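# Stand the toppled blocks back up in a tight row

## Task

Set each block from the toppled row back up so it rests on one of its long edges, with all of those blocks pressed against each other face to face in a single straight line that holds only them, and then release them.

## Robot and tools

Robot: two arms, left_arm and right_arm, each with a two-finger gripper and a wrist camera. In the shared scene frame the origin sits on the table top midway between the arms, +z is up, +x points out over the table, and left_arm is on the +y side (base near (+0.002, +0.311, 0) m; right_arm base near (-0.028, -0.253, 0) m). The names left and right do not match image sides. Each gripper's fingers point along its own +z axis and close along its own y axis. The reported end_effector_position is the spot between the finger pads, roughly 1 cm short of the fingertips.

Row layout (used by both execute_actions and move): 14 numbers, each in [-1, 1]: dx, dy, dz, rx, ry, rz, opening for left_arm, then the same seven for right_arm. Always send all 14, even when one arm stays still. dx to rz are an offset, not a pose: they are expressed in that gripper's own axes and measured from its pose at the start of the action (for execute_actions) or from the pose in the most recent result that showed one (for move). Scale: 1.0 equals 0.6 m of travel or 180 degrees of turn. rx, ry, rz form a single rotation vector. opening is absolute, not an offset: +1 is fully open (0.094 m), -1 is shut.

execute_actions(actions): a list of actions run one after another. Each action is a table of at most 15 rows; every row lasts one control step of 1/30 s, and if the table is shorter its final row repeats until 15 steps have passed. Each row is measured from the action's starting pose, not from the row before it. For the first action of a call the start pose is the last one reported. An empty list just returns the current state and images.

move(target, speed, blocking): target is one 14-number row as above. The grippers travel in straight lines toward their targets and all finish together, taking 0.5 to 10 s; anything longer is cut off at 10 s, short of target. speed is the top path speed in m/s, 0.002 to 0.5 (default 0.25); turning is capped at twice that value in rad/s. Rotation takes the shorter direction. The path ignores obstacles and the other arm. Grippers can lag, drift, or overshoot speed, especially with a nearly straight arm. The opening is applied as the move begins. With blocking=false the call returns after 0.5 s while motion continues; no other execute_actions or move is accepted until a result shows the move ended, so use wait(0) to check or stop to brake. The result adds a move: line giving the ending (done, off_target, moving, held, fault) and any limits: paced means the commanded pose was clipped; held means a safety check blocked some steps, after which the arm may jump faster than speed. Each gripper's distance from its target is also shown. If the ending names only one arm, the other finished at rest near its pose.

wait(seconds): 0 to 10; lets time pass while each arm keeps its last command; returns early if a running move ends. stop(): brakes a running move; it needs room, more if fast; fingers keep moving. zoom_image(camera, region): camera is cam_high, cam_left_wrist or cam_right_wrist; region is [x0, y0, x1, y1] in pixels with (0,0) at top-left, no larger than 504 by 504. read_manual(section): returns licence texts only ("licences"); moves nothing. finished_scene(scene): pass the current scene's number to end it; irreversible, and the goal must already hold and stay held.

Motion limits: every control step the commanded pose is clipped to within 70 mm and 16 degrees of the measured one, so large offsets take several actions; after an action the arm only continues up to its last clipped pose. The controller favours position over orientation when it cannot satisfy both. Elbows stop just before straight. Arms tend to settle a centimetre or more low; repeated zero offsets let them sink further. To keep an arm in place, first send the offset back to its desired pose, then zeros, aiming higher if it still sags. Joint ranges (rad): waist -2.880 to 2.880, shoulder 0 to 3.142, elbow 0 to 3.019, wrist pitch -1.693 to 1.571, wrist yaw -1.571 to 1.571, wrist roll -2.094 to 2.094.

Results: a state line per arm with end_effector_position (m) and end_effector_quat_wxyz in the scene frame (less accurate at long reach); Hand target lines show where the controller is currently driving each gripper; a pose unreachable line means a clearance check altered or blocked that arm's command; Joint positions end with the measured finger opening in metres; grip_measured is the opening on the command scale (each gripper may be off by about 1 mm). Joint torques are total drive output and are nonzero even in free air. FAULT lines report arm stops; MOTOR HOT appears from 85 °C, and at 100 °C that arm goes limp and drops (OVER-TEMPERATURE FAULT), so avoid holding loads for long.

Gripping: to hold something, command an opening below grip_measured, about 0.03 below for a firm grip, less for a light one. Pad force tops out near 50 to 62 N; very thin parts get less.

Cameras: cam_high is a fixed overhead view; the two wrist cameras are fisheye; all images are 504x504, in that order. Calibration lines give K, distortion and T_world_to_cam, which can be slightly off.

Avoid: knocking or placing anything off the table (task failure), letting the arms collide or push each other, dropping blocks, slamming, and hard pushes. Faster contact hits harder, and a target set deeper past the contact presses harder. Occasional outside tugs or nudges may disturb held or loose objects.

Each tool is called after ">>>" as a command line: name --argument value for each argument, lists and objects as JSON in quotes; but a table of rows of numbers goes row by row, as --pt "numbers of a row", without its own name.

## Session

>>> execute_actions --actions '[]'

Scene clock: 0.00 s.
left_arm: end_effector_position=(+0.3014, +0.5936, +0.2170) grip_measured=+1.000 end_effector_quat_wxyz=(+0.074, -0.238, +0.968, -0.021) | right_arm: end_effector_position=(+0.2178, +0.4812, +0.2435) grip_measured=+1.000 end_effector_quat_wxyz=(+0.420, -0.309, +0.788, +0.327)
Joint positions: left_arm=[ 0.76   1.359  1.216 -1.325  0.115  0.318  0.094] | right_arm=[ 1.351  1.861  1.534 -0.135  0.238  0.406  0.094]
Joint velocities: left_arm=[-0.015 -0.015  0.002  0.002  0.037 -0.051  0.   ] | right_arm=[-0.005 -0.005  0.002 -0.027  0.007  0.007  0.   ]
Joint torques (N m, as the arm reports them, + toward a larger angle): no reading
Motor temperatures (°C, as the motors report them): left_arm=[29 29 28 28 27 26] | right_arm=[28 25 26 29 28 28]
Hand target (left_arm): +0.306, +0.598, +0.222; +0.080, -0.237, +0.968, -0.017
Hand target (right_arm): +0.219, +0.487, +0.255; +0.426, -0.305, +0.783, +0.335

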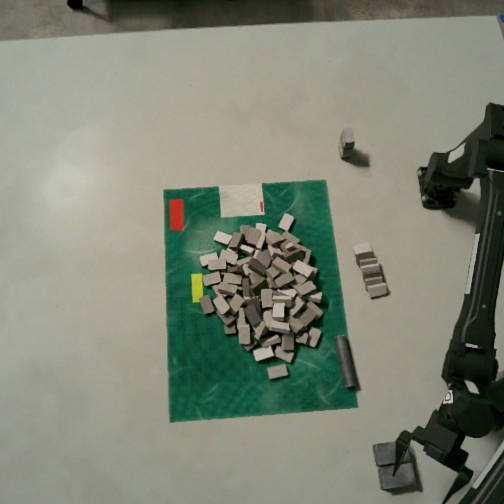

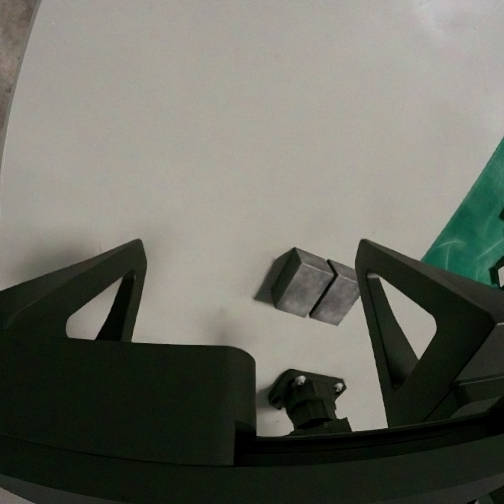

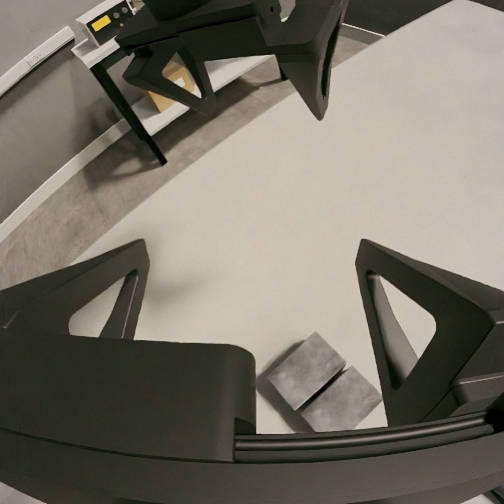

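>>> zoom_image --camera "cam_high" --region '[320, 220, 420, 320]'

Region (320, 220, 420, 320) of cam_high's 504x504 image, scaled by 5.040, with more detail than that image has.

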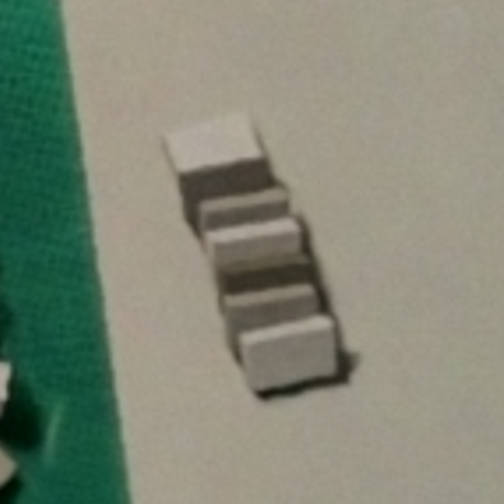

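>>> move --target '[0,0,0,0,0,0,1,0.32,-0.635,-0.653,-0.083,0.363,-0.29,1]'

Scene clock: 28.73 s.
left_arm: end_effector_position=(+0.3014, +0.5936, +0.2170) grip_measured=+1.000 end_effector_quat_wxyz=(+0.074, -0.238, +0.968, -0.021) | right_arm: end_effector_position=(+0.2560, -0.0861, +0.1501) grip_measured=+1.000 end_effector_quat_wxyz=(-0.005, +0.772, -0.636, +0.003)
Joint positions: left_arm=[ 0.76   1.359  1.216 -1.325  0.115  0.318  0.094] | right_arm=[ 0.583  1.238  0.933 -1.255  0.002 -1.231  0.094]
Joint velocities: left_arm=[-0.005 -0.005  0.007  0.012 -0.007 -0.066  0.   ] | right_arm=[ 0.005  0.005 -0.007 -0.007  0.007  0.051  0.   ]
Joint torques (N m, as the arm reports them, + toward a larger angle): left_arm=[  0.42 -13.59   8.06   0.92   0.05   0.19] | right_arm=[  1.35 -10.67   8.31  -0.19   0.05  -0.29]
Motor temperatures (°C, as the motors report them): left_arm=[29 30 36 28 27 26] | right_arm=[28 29 34 29 28 28]
Hand target (left_arm): +0.301, +0.594, +0.217; +0.074, -0.238, +0.968, -0.021
Hand target (right_arm): +0.249, -0.091, +0.149; +0.003, +0.776, -0.631, +0.001
Off the commanded pose (left_arm): 0.000 m, 0 deg.
Off the commanded pose (right_arm): 0.016 m, 1 deg.
move: off_target (right_arm)
camera_calibration (this result's frames):
cam_right_wrist: T_world_to_cam=[[0.982051, 0.1886, -0.00245288, -0.232173], [0.153328, -0.790678, 0.592722, -0.194992], [0.109848, -0.582459, -0.805403, 0.168332], [0, 0, 0, 1]] pos_world=[0.239412, -0.0123417, 0.250582]

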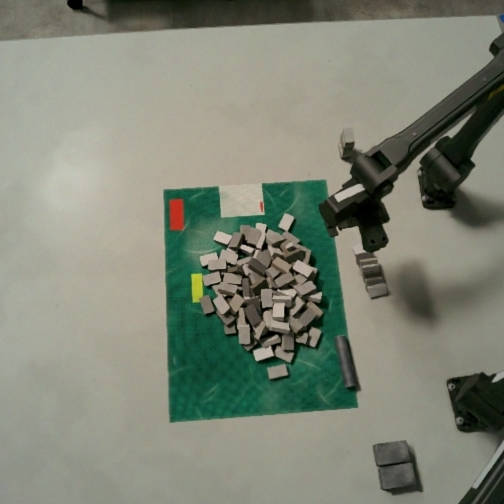

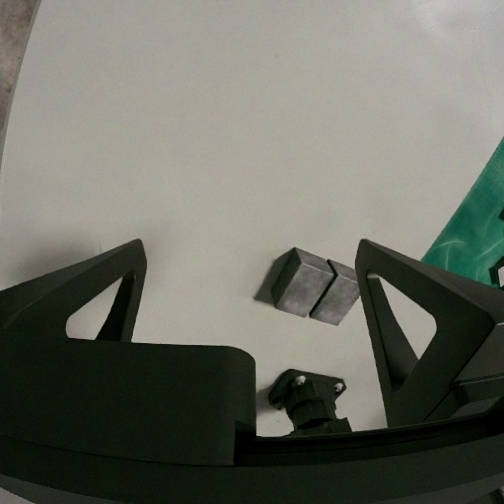

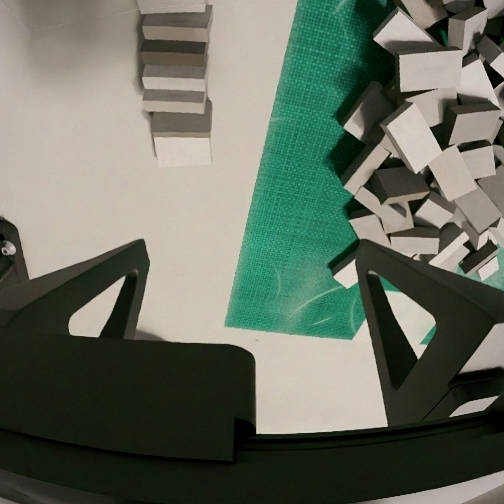

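>>> move --target '[0.58,-0.607,0.08,0.022,0.052,0.589,-0.5,0.03,0.088,0.12,0,0,0,-0.5]'

Scene clock: 44.13 s.
left_arm: end_effector_position=(+0.1568, +0.1281, +0.1338) grip_measured=-0.498 end_effector_quat_wxyz=(-0.028, +0.633, +0.774, +0.010) | right_arm: end_effector_position=(+0.2098, -0.1134, +0.0782) grip_measured=-0.497 end_effector_quat_wxyz=(+0.003, +0.773, -0.634, -0.000)
Joint positions: left_arm=[-0.917  1.04   0.742 -1.331 -0.009  0.501  0.024] | right_arm=[ 0.583  1.184  0.685 -1.078  0.002 -1.234  0.024]
Joint velocities: left_arm=[ 0.005 -0.005 -0.002 -0.007 -0.081 -0.037 -0.001] | right_arm=[-0.015 -0.015 -0.002 -0.002 -0.037  0.037 -0.001]
Joint torques (N m, as the arm reports them, + toward a larger angle): left_arm=[-0.2  -5.45 10.51  1.08 -0.24  0.09] | right_arm=[ 1.54 -9.41  7.37  0.94 -0.03 -0.05]
Motor temperatures (°C, as the motors report them): left_arm=[29 30 37 28 27 26] | right_arm=[28 28 33 29 28 28]
Hand target (left_arm): +0.168, +0.113, +0.147; -0.005, +0.634, +0.774, +0.008
Hand target (right_arm): +0.209, -0.113, +0.077; -0.005, +0.772, -0.636, +0.003
Off the commanded pose (left_arm): 0.029 m, 3 deg.
Off the commanded pose (right_arm): 0.002 m, 1 deg.
move: off_target (left_arm)
camera_calibration (this result's frames):
cam_left_wrist: T_world_to_cam=[[-0.97918, -0.202247, 0.017411, 0.177482], [-0.145989, 0.761207, 0.631864, -0.155998], [-0.141046, 0.616166, -0.774884, 0.166313], [0, 0, 0, 1]] pos_world=[0.17447, 0.0521656, 0.224352]
cam_right_wrist: T_world_to_cam=[[0.981309, 0.1915, -0.0189894, -0.180045], [0.164728, -0.784885, 0.597344, -0.168927], [0.0994871, -0.589307, -0.80176, 0.100751], [0, 0, 0, 1]] pos_world=[0.194483, -0.0387361, 0.178266]

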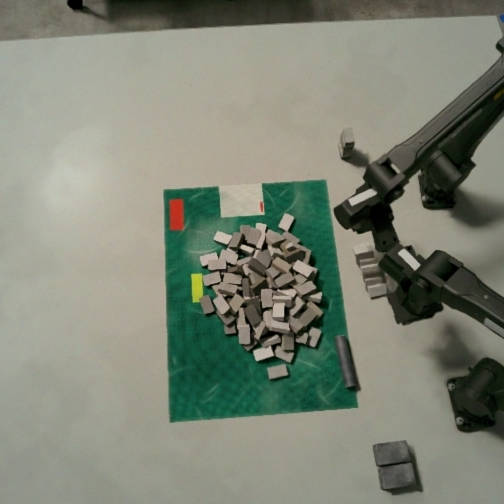

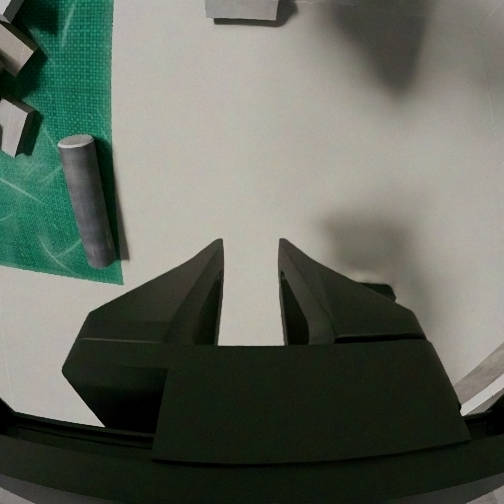

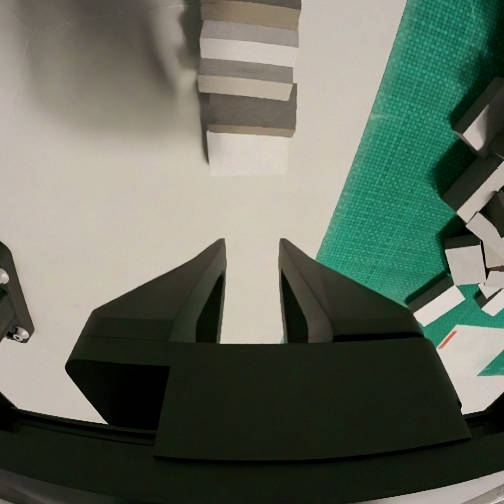

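>>> move --target '[0,0,0,0,-0.167,0,-0.5,0.06,0,0,0,0,0.5,-0.5]'

>>> move --target '[0,0,0,0,0,0,-0.5,0,0,0.1,0,0,0.5,-0.5]'

Scene clock: 58.37 s.
left_arm: end_effector_position=(+0.1551, +0.1255, +0.1359) grip_measured=-0.498 end_effector_quat_wxyz=(+0.164, +0.614, +0.756, -0.157) | right_arm: end_effector_position=(+0.2226, -0.1442, +0.0794) grip_measured=-0.497 end_effector_quat_wxyz=(+0.001, -0.109, +0.994, -0.001)
Joint positions: left_arm=[-0.693  0.719  0.532 -1.052  0.323  0.662  0.024] | right_arm=[ 0.462  1.169  0.677 -1.078  0.002  0.193  0.024]
Joint velocities: left_arm=[-0.005 -0.015  0.002  0.002  0.051  0.066 -0.   ] | right_arm=[-0.005 -0.005 -0.002 -0.012 -0.037  0.022  0.001]
Joint torques (N m, as the arm reports them, + toward a larger angle): left_arm=[ 1.41 -3.07  7.26  2.01  0.42  0.34] | right_arm=[ 0.16 -8.75  7.29  0.15  0.02 -0.01]
Motor temperatures (°C, as the motors report them): left_arm=[29 29 39 28 27 26] | right_arm=[28 27 32 29 28 28]
Hand target (left_arm): +0.157, +0.128, +0.133; +0.172, +0.614, +0.755, -0.157
Hand target (right_arm): +0.217, -0.149, +0.078; -0.004, -0.098, +0.995, -0.001
Off the commanded pose (left_arm): 0.004 m, 1 deg.
Off the commanded pose (right_arm): 0.007 m, 1 deg.
move: done
camera_calibration (this result's frames):
cam_left_wrist: T_world_to_cam=[[-0.978678, -0.202181, 0.0362192, 0.172636], [-0.193313, 0.966252, 0.170258, -0.111289], [-0.0694198, 0.159626, -0.984734, 0.243958], [0, 0, 0, 1]] pos_world=[0.164377, 0.103495, 0.252929]
cam_right_wrist: T_world_to_cam=[[0.21314, -0.976946, -0.0121756, -0.184682], [-0.784942, -0.178644, 0.593256, 0.103219], [-0.581754, -0.11689, -0.804922, 0.30227], [0, 0, 0, 1]] pos_world=[0.296231, -0.126653, 0.17982]

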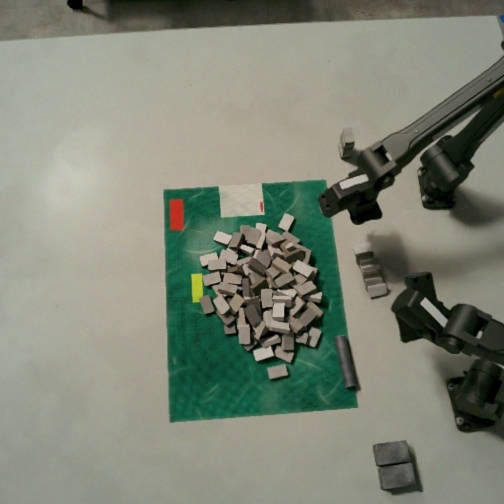

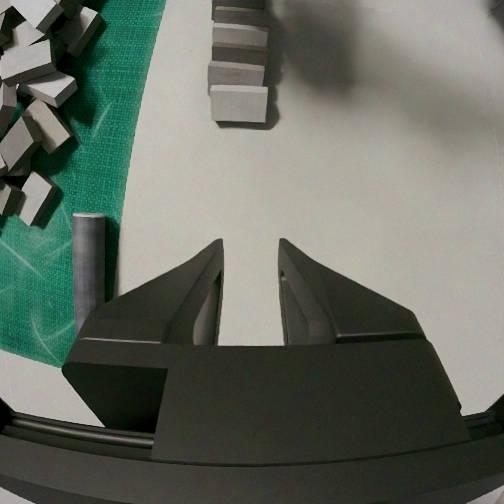

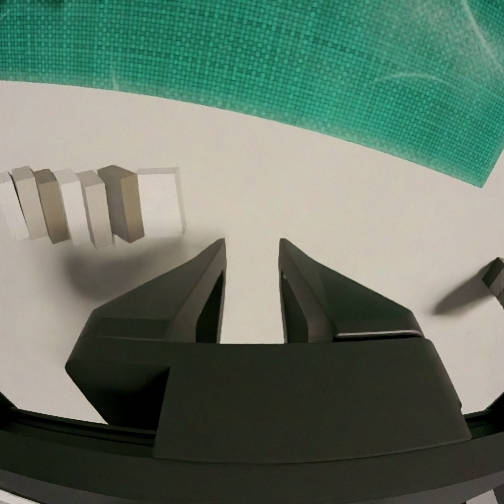

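Scene clock: 62.10 s.
left_arm: end_effector_position=(+0.1551, +0.1255, +0.1359) grip_measured=-0.498 end_effector_quat_wxyz=(+0.164, +0.614, +0.756, -0.157) | right_arm: end_effector_position=(+0.2262, -0.1426, +0.0258) grip_measured=-0.497 end_effector_quat_wxyz=(+0.003, +0.621, +0.784, +0.003)
Joint positions: left_arm=[-0.693  0.719  0.532 -1.052  0.323  0.662  0.024] | right_arm=[ 0.462  1.282  0.598 -0.879  0.002  1.752  0.024]
Joint velocities: left_arm=[ 0.005 -0.005 -0.012 -0.017 -0.066  0.022 -0.   ] | right_arm=[-0.005  0.005 -0.007  0.007  0.007 -0.037 -0.001]
Joint torques (N m, as the arm reports them, + toward a larger angle): left_arm=[ 0.43 -2.23  8.24  1.41  0.25  0.17] | right_arm=[ 1.38 -7.56  6.1   1.17  0.15  0.05]
Motor temperatures (°C, as the motors report them): left_arm=[29 29 39 28 27 26] | right_arm=[28 27 32 29 28 28]
Hand target (left_arm): +0.155, +0.126, +0.136; +0.164, +0.614, +0.756, -0.157
Hand target (right_arm): +0.223, -0.143, +0.019; +0.001, +0.626, +0.780, +0.000
Off the commanded pose (left_arm): 0.000 m, 0 deg.
Off the commanded pose (right_arm): 0.007 m, 1 deg.
move: done
camera_calibration (this result's frames):
cam_left_wrist: T_world_to_cam=[[-0.978678, -0.202181, 0.0362192, 0.172636], [-0.193313, 0.966252, 0.170258, -0.111289], [-0.0694198, 0.159626, -0.984734, 0.243958], [0, 0, 0, 1]] pos_world=[0.164377, 0.103495, 0.252929]
cam_right_wrist: T_world_to_cam=[[-0.974231, -0.224502, -0.0217638, 0.191532], [-0.193177, 0.78068, 0.594325, 0.141029], [-0.116436, 0.583214, -0.80393, 0.256014], [0, 0, 0, 1]] pos_world=[0.243649, -0.216411, 0.126169]

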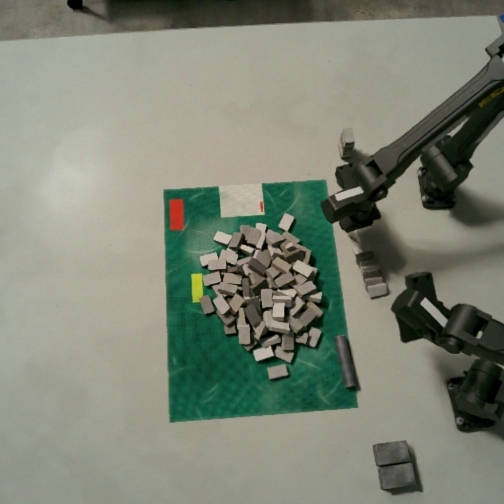

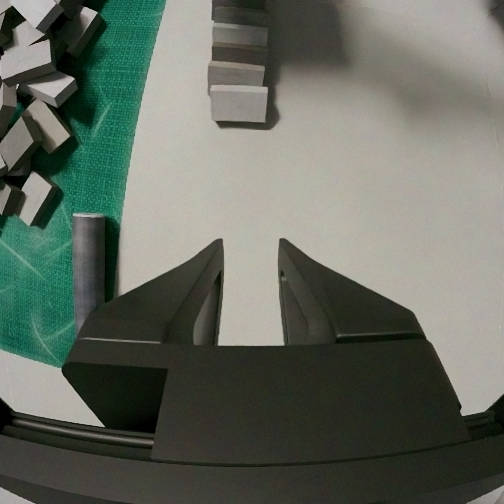

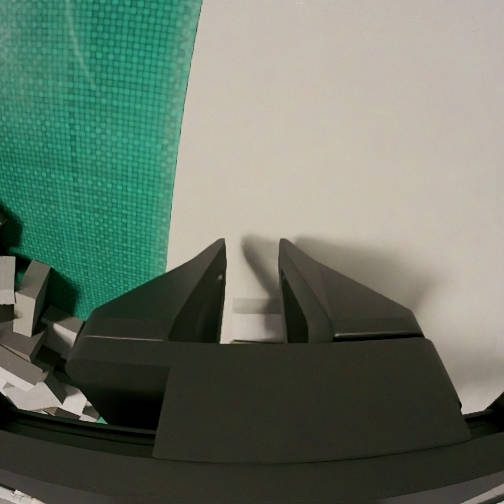

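>>> move --target '[-0.012,0.017,0.228,0,0,0,-0.5,0,-0.017,0.022,0,0,0,-0.5]' --speed 0.1

Scene clock: 68.47 s.
left_arm: end_effector_position=(+0.1793, +0.0615, +0.0235) grip_measured=-0.498 end_effector_quat_wxyz=(+0.170, +0.614, +0.755, -0.157) | right_arm: end_effector_position=(+0.2190, -0.1458, +0.0170) grip_measured=-0.497 end_effector_quat_wxyz=(+0.002, +0.622, +0.783, +0.003)
Joint positions: left_arm=[-0.847  1.155  0.41  -0.439  0.267  0.513  0.024] | right_arm=[ 0.462  1.282  0.568 -0.851  0.002  1.755  0.024]
Joint velocities: left_arm=[-0.005 -0.005  0.007 -0.002 -0.066 -0.007 -0.001] | right_arm=[-0.005 -0.005 -0.002  0.012  0.022 -0.095  0.   ]
Joint torques (N m, as the arm reports them, + toward a larger angle): left_arm=[-0.94 -5.87  5.57  2.25 -0.06  0.04] | right_arm=[ 1.94 -8.22  6.03  1.11  0.15 -0.08]
Motor temperatures (°C, as the motors report them): left_arm=[29 29 38 28 27 26] | right_arm=[28 27 31 29 28 28]
Hand target (left_arm): +0.174, +0.062, +0.017; +0.164, +0.614, +0.756, -0.156
Hand target (right_arm): +0.216, -0.145, +0.012; +0.003, +0.621, +0.784, +0.003
Off the commanded pose (left_arm): 0.009 m, 1 deg.
Off the commanded pose (right_arm): 0.005 m, 0 deg.
move: done
camera_calibration (this result's frames):
cam_left_wrist: T_world_to_cam=[[-0.97912, -0.201445, 0.0272862, 0.18764], [-0.194542, 0.967472, 0.161715, -0.0252785], [-0.0589753, 0.15303, -0.98646, 0.143781], [0, 0, 0, 1]] pos_world=[0.187284, 0.0402525, 0.140803]
cam_right_wrist: T_world_to_cam=[[-0.974856, -0.221912, -0.0202651, 0.184185], [-0.190257, 0.781542, 0.594133, 0.14681], [-0.116007, 0.58305, -0.804112, 0.249794], [0, 0, 0, 1]] pos_world=[0.236463, -0.219507, 0.11737]

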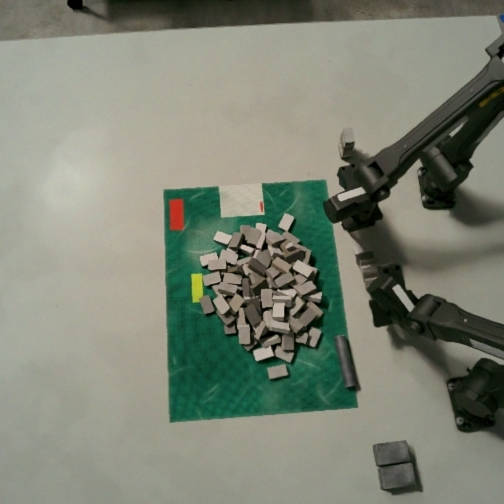

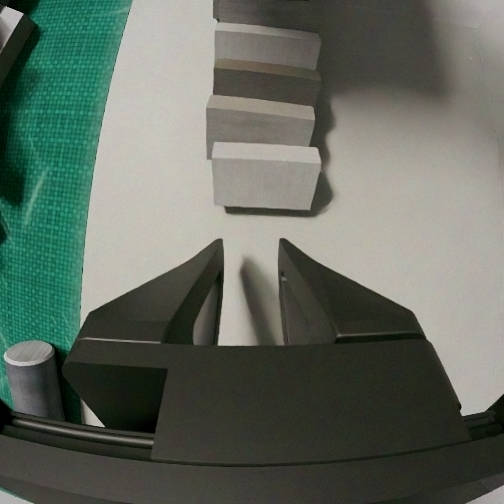

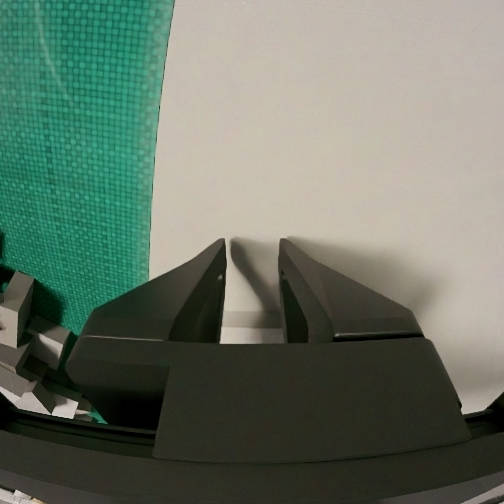

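Lower the left, push the right 6 cm.

>>> move --target '[0.005,-0.012,0.022,0,0,0,-0.5,0.1,0,0.008,0,0,0,-0.5]' --speed 0.03

Scene clock: 74.50 s.
left_arm: end_effector_position=(+0.1788, +0.0560, +0.0200) grip_measured=-0.498 end_effector_quat_wxyz=(+0.180, +0.614, +0.752, -0.157) | right_arm: end_effector_position=(+0.1924, -0.1041, +0.0099) grip_measured=-0.497 end_effector_quat_wxyz=(+0.005, +0.625, +0.781, -0.013)
Joint positions: left_arm=[-0.865  1.169  0.4   -0.39   0.259  0.496  0.024] | right_arm=[ 0.656  1.311  0.568 -0.851  0.016  1.956  0.024]
Joint velocities: left_arm=[ 0.005 -0.024 -0.002  0.007  0.022  0.037 -0.001] | right_arm=[-0.005 -0.005 -0.012 -0.007  0.037 -0.022 -0.   ]
Joint torques (N m, as the arm reports them, + toward a larger angle): left_arm=[-1.11 -5.44  5.41  2.44 -0.05  0.03] | right_arm=[ 2.22 -6.01 10.2   1.   -0.14 -0.02]
Motor temperatures (°C, as the motors report them): left_arm=[29 29 37 28 27 26] | right_arm=[28 27 31 29 28 28]
Hand target (left_arm): +0.172, +0.057, +0.011; +0.170, +0.614, +0.754, -0.157
Hand target (right_arm): +0.205, -0.088, +0.014; +0.004, +0.622, +0.783, +0.003
Off the commanded pose (left_arm): 0.011 m, 1 deg.
Off the commanded pose (right_arm): 0.021 m, 2 deg.
move: off_target (left_arm, right_arm)
camera_calibration (this result's frames):
cam_left_wrist: T_world_to_cam=[[-0.979339, -0.201596, 0.015936, 0.186471], [-0.197203, 0.969503, 0.145517, -0.0187527], [-0.0447856, 0.139368, -0.989227, 0.139448], [0, 0, 0, 1]] pos_world=[0.185165, 0.036338, 0.137703]
cam_right_wrist: T_world_to_cam=[[-0.976487, -0.215573, 0.00114649, 0.168064], [-0.175641, 0.798667, 0.575571, 0.112524], [-0.124993, 0.561836, -0.817751, 0.216336], [0, 0, 0, 1]] pos_world=[0.210917, -0.175184, 0.111951]

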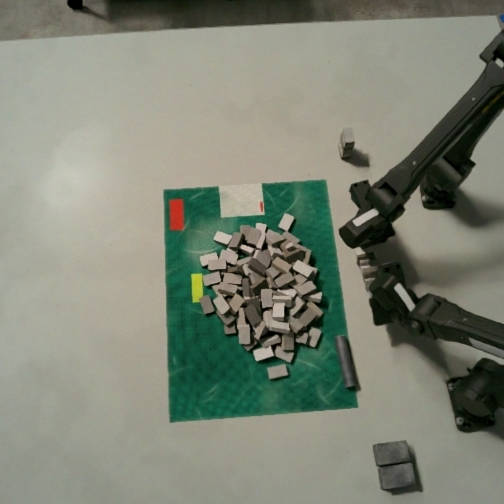

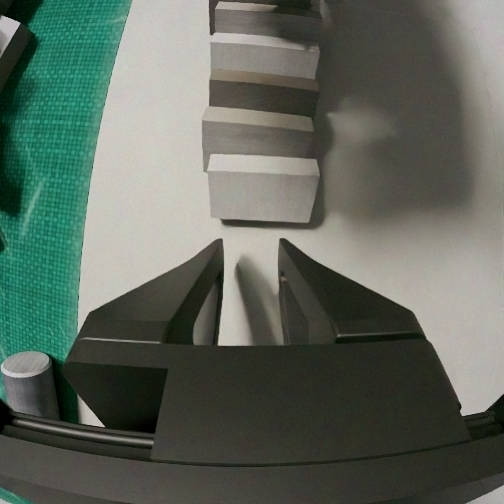

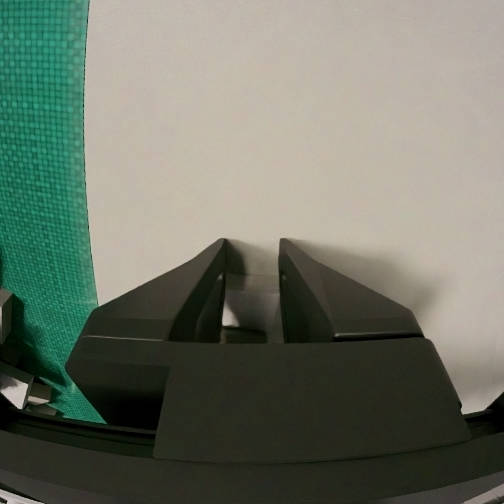

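>>> move --target '[0.01,0,0.03,0,0,0,-0.5,0.01,0.045,-0.01,0,0,0,-0.5]' --speed 0.08

>>> move --target '[-0.06,0,0.03,0,0,0,-0.5,0,0,0,0,0,0,-0.5]' --speed 0.04

Scene clock: 83.07 s.
left_arm: end_effector_position=(+0.1834, +0.0511, +0.0094) grip_measured=-0.498 end_effector_quat_wxyz=(+0.187, +0.614, +0.751, -0.158) | right_arm: end_effector_position=(+0.2014, -0.1011, +0.0101) grip_measured=-0.498 end_effector_quat_wxyz=(+0.003, +0.628, +0.778, -0.021)
Joint positions: left_arm=[-0.865  1.222  0.393 -0.316  0.259  0.495  0.024] | right_arm=[ 0.647  1.348  0.602 -0.865  0.018  1.954  0.024]
Joint velocities: left_arm=[-0.015 -0.015 -0.007  0.007  0.022 -0.007 -0.   ] | right_arm=[-0.005 -0.015  0.007 -0.017 -0.022 -0.11  -0.   ]
Joint torques (N m, as the arm reports them, + toward a larger angle): left_arm=[-0.38 -6.02  5.23  2.37  0.01  0.09] | right_arm=[ 0.47 -6.52 11.05  0.21  0.1  -0.28]
Motor temperatures (°C, as the motors report them): left_arm=[29 29 36 28 27 26] | right_arm=[28 27 33 29 28 28]
Hand target (left_arm): +0.179, +0.053, +0.002; +0.180, +0.614, +0.752, -0.157
Hand target (right_arm): +0.217, -0.092, +0.016; +0.004, +0.625, +0.781, -0.013
Off the commanded pose (left_arm): 0.009 m, 1 deg.
Off the commanded pose (right_arm): 0.019 m, 1 deg.
move: off_target (right_arm)
camera_calibration (this result's frames):
cam_left_wrist: T_world_to_cam=[[-0.97939, -0.201796, 0.00855128, 0.190221], [-0.198886, 0.970916, 0.133289, -0.0112146], [-0.0351998, 0.128842, -0.99104, 0.128605], [0, 0, 0, 1]] pos_world=[0.188597, 0.0327046, 0.127321]
cam_right_wrist: T_world_to_cam=[[-0.977896, -0.208439, 0.0165056, 0.178403], [-0.162226, 0.806145, 0.569045, 0.109718], [-0.131917, 0.55379, -0.82214, 0.216558], [0, 0, 0, 1]] pos_world=[0.220826, -0.17119, 0.112662]

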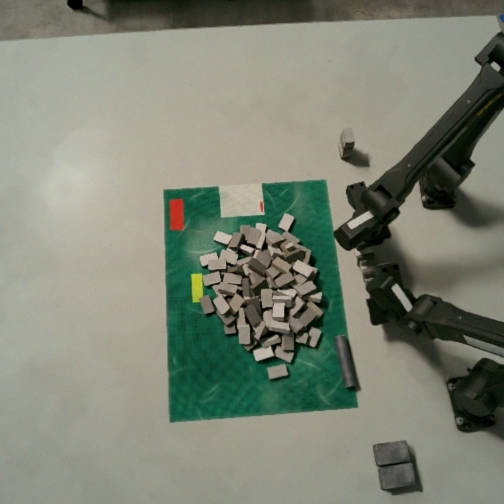

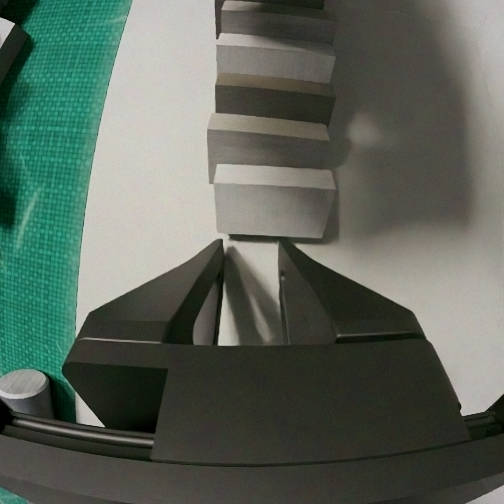

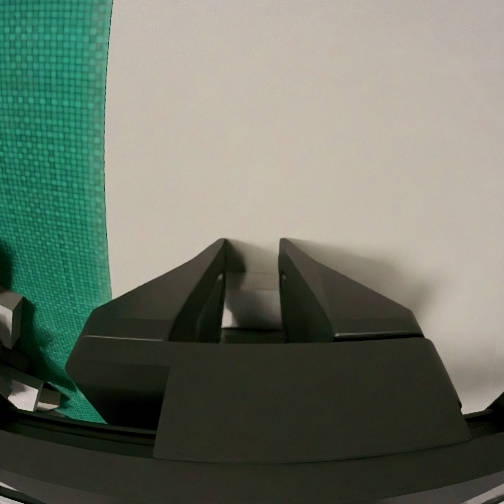

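Scene clock: 84.33 s.
left_arm: end_effector_position=(+0.1848, +0.0345, +0.0086) grip_measured=-0.498 end_effector_quat_wxyz=(+0.180, +0.611, +0.756, -0.151) | right_arm: end_effector_position=(+0.2015, -0.1011, +0.0101) grip_measured=-0.498 end_effector_quat_wxyz=(+0.003, +0.628, +0.778, -0.022)
Joint positions: left_arm=[-0.914  1.268  0.433 -0.314  0.224  0.445  0.024] | right_arm=[ 0.647  1.348  0.602 -0.865  0.018  1.954  0.024]
Joint velocities: left_arm=[-0.005 -0.015 -0.012 -0.002 -0.007 -0.081  0.   ] | right_arm=[-0.015 -0.015 -0.007 -0.012 -0.022  0.007 -0.001]
Joint torques (N m, as the arm reports them, + toward a larger angle): left_arm=[-1.85 -4.48  8.98  2.68  0.23  0.02] | right_arm=[ 2.02 -9.08  7.09  0.21  0.12 -0.1 ]
Motor temperatures (°C, as the motors report them): left_arm=[29 29 36 28 27 26] | right_arm=[28 27 32 29 28 28]
Hand target (left_arm): +0.190, +0.013, +0.012; +0.187, +0.614, +0.751, -0.158
Hand target (right_arm): +0.201, -0.101, +0.010; +0.003, +0.628, +0.778, -0.022
Off the commanded pose (left_arm): 0.024 m, 1 deg.
Off the commanded pose (right_arm): 0.000 m, 0 deg.
move: off_target (left_arm)
camera_calibration (this result's frames):
cam_left_wrist: T_world_to_cam=[[-0.977306, -0.211712, 0.00716567, 0.188174], [-0.20813, 0.965971, 0.153564, 0.00696155], [-0.0394332, 0.148588, -0.988113, 0.130129], [0, 0, 0, 1]] pos_world=[0.190484, 0.0137785, 0.126164]
cam_right_wrist: T_world_to_cam=[[-0.977896, -0.208449, 0.0163619, 0.178428], [-0.16236, 0.806322, 0.568756, 0.109815], [-0.13175, 0.553528, -0.822343, 0.216535], [0, 0, 0, 1]] pos_world=[0.220842, -0.171211, 0.112689]

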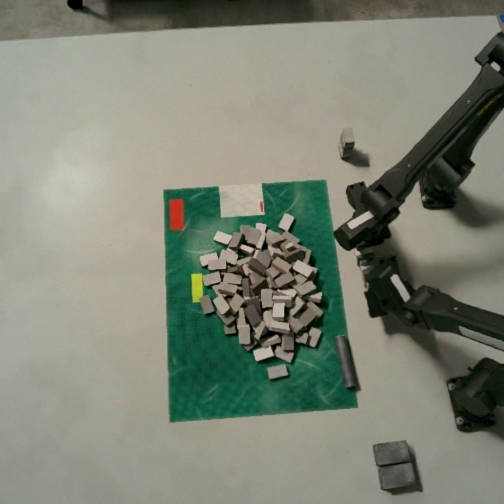

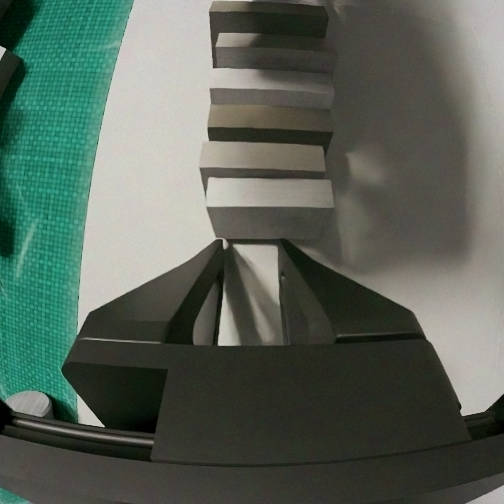

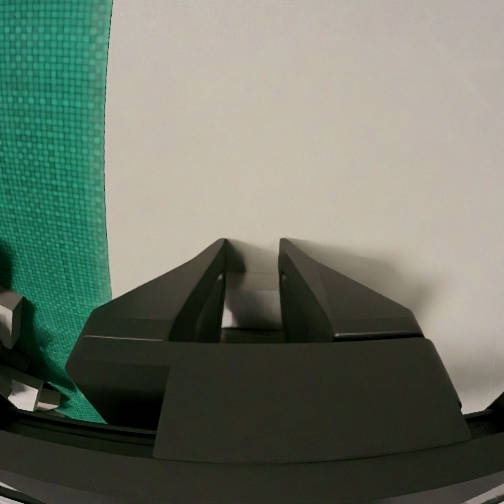

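Working.

>>> move --target '[-0.05,-0.01,0.02,0,0,0,-0.5,0,0,0,0,0,0,-0.5]' --speed 0.04

Scene clock: 88.83 s.
left_arm: end_effector_position=(+0.1830, +0.0259, +0.0089) grip_measured=-0.498 end_effector_quat_wxyz=(+0.180, +0.606, +0.762, -0.141) | right_arm: end_effector_position=(+0.2015, -0.1011, +0.0101) grip_measured=-0.498 end_effector_quat_wxyz=(+0.003, +0.628, +0.778, -0.022)
Joint positions: left_arm=[-0.953  1.282  0.449 -0.314  0.187  0.396  0.024] | right_arm=[ 0.647  1.348  0.602 -0.865  0.018  1.954  0.024]
Joint velocities: left_arm=[-0.005 -0.005  0.012  0.002  0.007 -0.007 -0.   ] | right_arm=[-0.005  0.005 -0.007  0.027 -0.007 -0.022 -0.   ]
Joint torques (N m, as the arm reports them, + toward a larger angle): left_arm=[-2.19 -4.98  9.32  1.93  0.45 -0.07] | right_arm=[ 0.41 -8.97  7.16  0.23  0.12 -0.14]
Motor temperatures (°C, as the motors report them): left_arm=[29 29 37 28 27 26] | right_arm=[28 27 32 29 28 28]
Hand target (left_arm): +0.185, +0.003, +0.013; +0.181, +0.612, +0.755, -0.151
Hand target (right_arm): +0.201, -0.101, +0.010; +0.003, +0.628, +0.778, -0.022
Off the commanded pose (left_arm): 0.024 m, 1 deg.
Off the commanded pose (right_arm): 0.000 m, 0 deg.
move: off_target (left_arm)
camera_calibration (this result's frames):
cam_left_wrist: T_world_to_cam=[[-0.973132, -0.230232, -0.00273873, 0.184446], [-0.227455, 0.959413, 0.166707, 0.0184302], [-0.0357537, 0.162851, -0.986003, 0.130509], [0, 0, 0, 1]] pos_world=[0.188348, 0.00352951, 0.126115]
cam_right_wrist: T_world_to_cam=[[-0.977896, -0.208449, 0.0163619, 0.178428], [-0.16236, 0.806322, 0.568756, 0.109815], [-0.13175, 0.553528, -0.822343, 0.216535], [0, 0, 0, 1]] pos_world=[0.220842, -0.171211, 0.112689]

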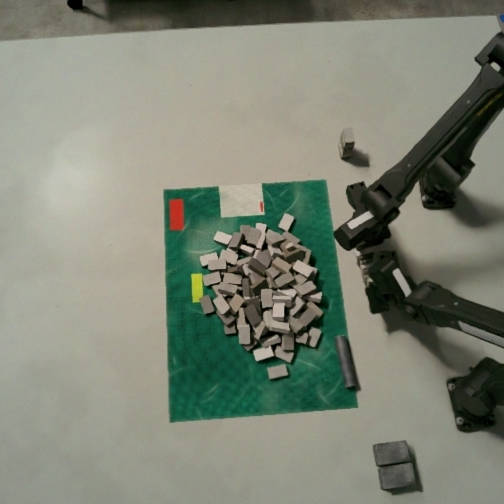

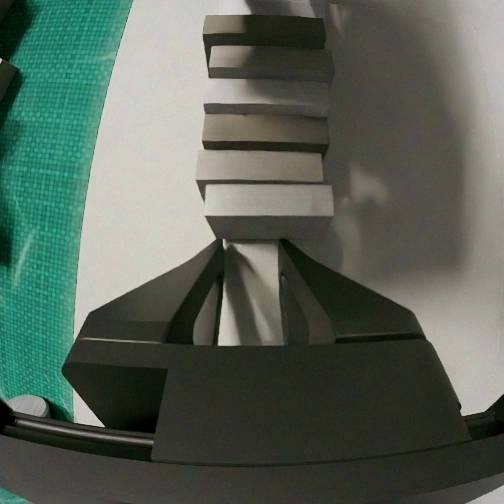

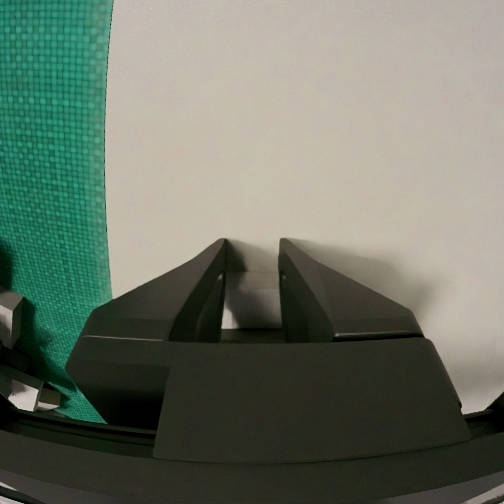

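>>> move --target '[-0.05,0,0.02,0,0,0,-0.5,0,0,0,0,0,0,-0.5]' --speed 0.04

Scene clock: 92.57 s.
left_arm: end_effector_position=(+0.1837, +0.0225, +0.0087) grip_measured=-0.498 end_effector_quat_wxyz=(+0.175, +0.602, +0.767, -0.133) | right_arm: end_effector_position=(+0.2021, -0.1021, +0.0101) grip_measured=-0.498 end_effector_quat_wxyz=(+0.006, +0.628, +0.778, -0.023)
Joint positions: left_arm=[-0.968  1.294  0.465 -0.327  0.166  0.374  0.024] | right_arm=[ 0.647  1.348  0.602 -0.865  0.025  1.954  0.024]
Joint velocities: left_arm=[-0.005  0.005  0.002  0.012 -0.007  0.007 -0.   ] | right_arm=[-0.005  0.005  0.012 -0.017 -0.11   0.007  0.001]
Joint torques (N m, as the arm reports them, + toward a larger angle): left_arm=[-2.11 -4.1  10.04  2.2   0.16 -0.02] | right_arm=[ 0.76 -8.64  7.32  0.3  -0.04 -0.09]
Motor temperatures (°C, as the motors report them): left_arm=[29 29 38 28 27 26] | right_arm=[28 27 32 29 28 28]
Hand target (left_arm): +0.189, -0.003, +0.013; +0.180, +0.606, +0.762, -0.141
Hand target (right_arm): +0.201, -0.101, +0.010; +0.003, +0.628, +0.778, -0.022
Off the commanded pose (left_arm): 0.029 m, 1 deg.
Off the commanded pose (right_arm): 0.001 m, 0 deg.
move: off_target (left_arm)
camera_calibration (this result's frames):
cam_left_wrist: T_world_to_cam=[[-0.96981, -0.243769, -0.00671629, 0.184074], [-0.240849, 0.953149, 0.183025, 0.0243892], [-0.0382142, 0.179117, -0.983085, 0.130992], [0, 0, 0, 1]] pos_world=[0.189396, -0.00183803, 0.125549]
cam_right_wrist: T_world_to_cam=[[-0.977898, -0.208629, 0.0137755, 0.178882], [-0.164762, 0.809491, 0.56354, 0.111556], [-0.128722, 0.548815, -0.825974, 0.216127], [0, 0, 0, 1]] pos_world=[0.221129, -0.171598, 0.113185]

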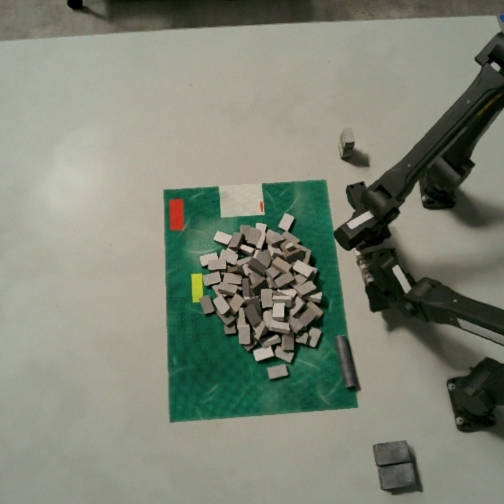

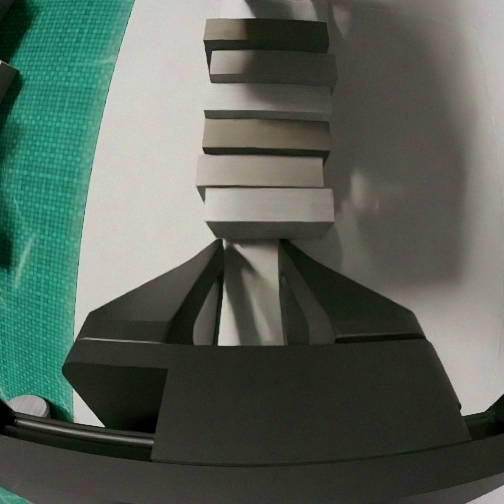

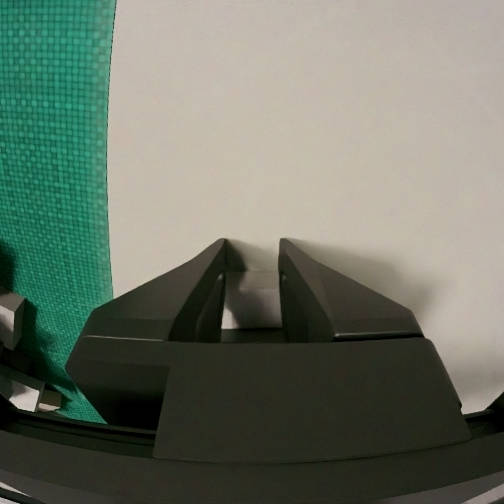

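>>> move --target '[0,0,0,0,0,0,-0.5,0,0,0,0,0,0,0.6]'

>>> move --target '[0,0,0,0,0,0,-0.5,0.04,0.01,-0.005,0,0,0,0.6]' --speed 0.05

Scene clock: 97.37 s.
left_arm: end_effector_position=(+0.1837, +0.0227, +0.0090) grip_measured=-0.498 end_effector_quat_wxyz=(+0.175, +0.602, +0.767, -0.133) | right_arm: end_effector_position=(+0.2022, -0.1022, +0.0106) grip_measured=+0.597 end_effector_quat_wxyz=(+0.007, +0.628, +0.778, -0.022)
Joint positions: left_arm=[-0.968  1.292  0.465 -0.329  0.165  0.373  0.024] | right_arm=[ 0.647  1.346  0.602 -0.865  0.026  1.954  0.075]
Joint velocities: left_arm=[-0.015 -0.015  0.007  0.002  0.037 -0.037 -0.   ] | right_arm=[-0.015 -0.015 -0.012 -0.012  0.066 -0.066  0.001]
Joint torques (N m, as the arm reports them, + toward a larger angle): left_arm=[ 0.01 -8.87  5.98  1.64  0.13  0.15] | right_arm=[ 1.68 -9.02  7.    0.08  0.09 -0.09]
Motor temperatures (°C, as the motors report them): left_arm=[29 29 39 28 27 26] | right_arm=[28 27 32 29 28 28]
Hand target (left_arm): +0.184, +0.022, +0.009; +0.175, +0.602, +0.767, -0.134
Hand target (right_arm): +0.202, -0.102, +0.010; +0.006, +0.628, +0.778, -0.022
Off the commanded pose (left_arm): 0.000 m, 0 deg.
Off the commanded pose (right_arm): 0.001 m, 0 deg.
move: done
camera_calibration (this result's frames):
cam_left_wrist: T_world_to_cam=[[-0.969648, -0.244398, -0.00719519, 0.184126], [-0.241543, 0.952923, 0.183291, 0.0242799], [-0.0379396, 0.179466, -0.983032, 0.131209], [0, 0, 0, 1]] pos_world=[0.189381, -0.0016843, 0.125857]
cam_right_wrist: T_world_to_cam=[[-0.97791, -0.208658, 0.0124283, 0.178977], [-0.165561, 0.809479, 0.563323, 0.111527], [-0.127603, 0.548822, -0.826143, 0.216372], [0, 0, 0, 1]] pos_world=[0.221097, -0.171683, 0.113704]

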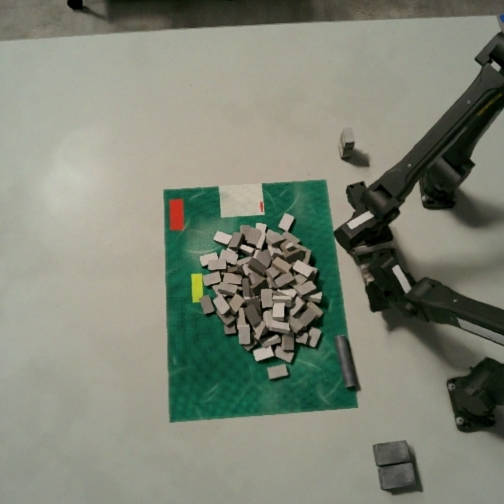

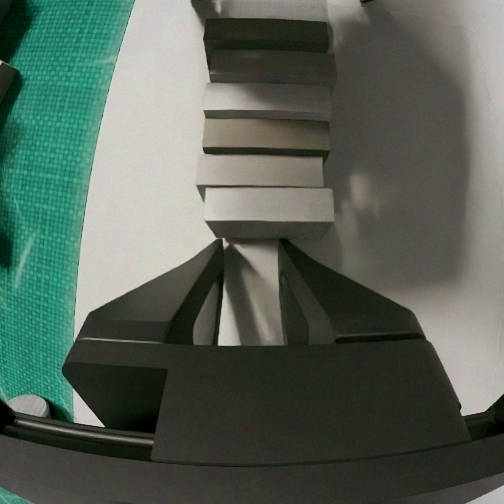

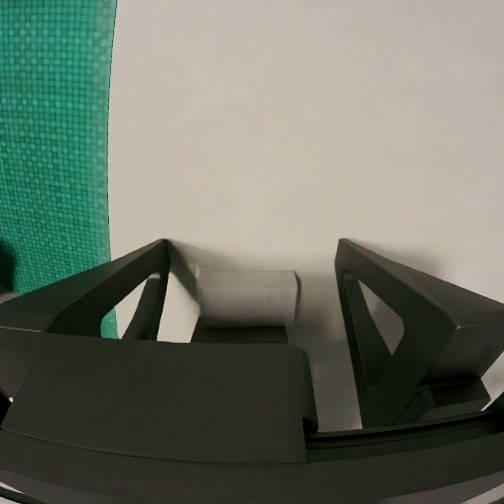

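Scene clock: 98.17 s.
left_arm: end_effector_position=(+0.1837, +0.0227, +0.0090) grip_measured=-0.498 end_effector_quat_wxyz=(+0.175, +0.602, +0.767, -0.133) | right_arm: end_effector_position=(+0.1955, -0.0881, +0.0104) grip_measured=+0.597 end_effector_quat_wxyz=(+0.009, +0.629, +0.777, -0.023)
Joint positions: left_arm=[-0.968  1.292  0.465 -0.329  0.165  0.373  0.024] | right_arm=[ 0.704  1.354  0.609 -0.865  0.028  2.014  0.075]
Joint velocities: left_arm=[-0.015 -0.005 -0.012 -0.022 -0.007 -0.022  0.001] | right_arm=[ 0.005 -0.015 -0.007 -0.022 -0.007 -0.051  0.   ]
Joint torques (N m, as the arm reports them, + toward a larger angle): left_arm=[-0.18 -9.14  5.95  1.53  0.07  0.18] | right_arm=[ 1.38 -7.74 10.19  0.09 -0.07 -0.06]
Motor temperatures (°C, as the motors report them): left_arm=[29 29 39 28 27 26] | right_arm=[28 27 32 29 28 28]
Hand target (left_arm): +0.184, +0.023, +0.009; +0.175, +0.602, +0.767, -0.133
Hand target (right_arm): +0.203, -0.077, +0.013; +0.007, +0.628, +0.778, -0.022
Off the commanded pose (left_arm): 0.000 m, 0 deg.
Off the commanded pose (right_arm): 0.013 m, 0 deg.
move: off_target (right_arm)
camera_calibration (this result's frames):
cam_left_wrist: T_world_to_cam=[[-0.969648, -0.244398, -0.00719519, 0.184126], [-0.241543, 0.952923, 0.183291, 0.0242799], [-0.0379396, 0.179466, -0.983032, 0.131209], [0, 0, 0, 1]] pos_world=[0.189381, -0.0016843, 0.125857]
cam_right_wrist: T_world_to_cam=[[-0.978465, -0.206171, 0.00997541, 0.175697], [-0.165393, 0.812015, 0.559711, 0.0993335], [-0.123497, 0.546008, -0.828628, 0.206623], [0, 0, 0, 1]] pos_world=[0.213859, -0.157255, 0.113863]

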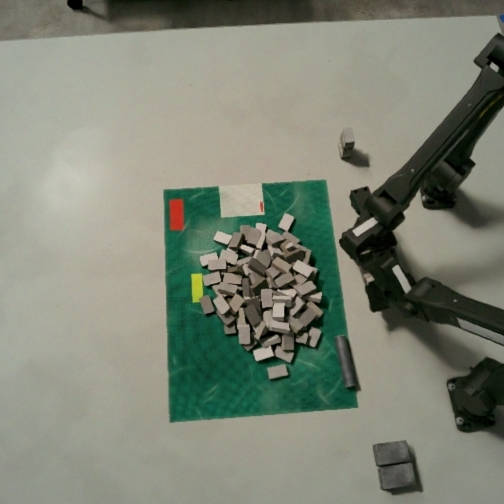

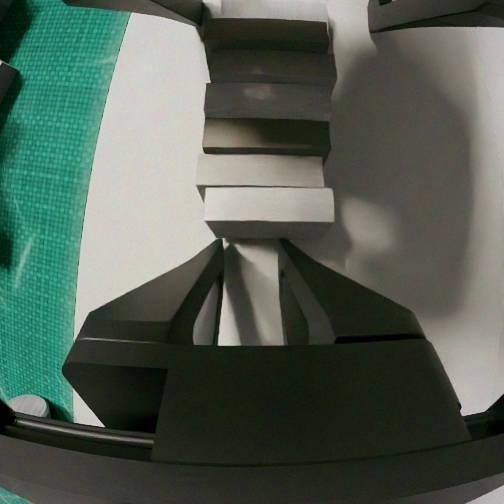

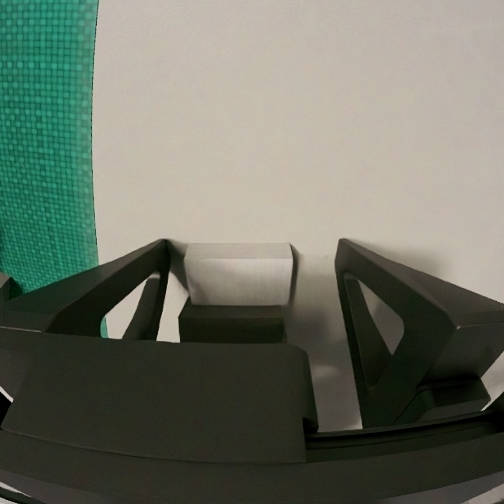

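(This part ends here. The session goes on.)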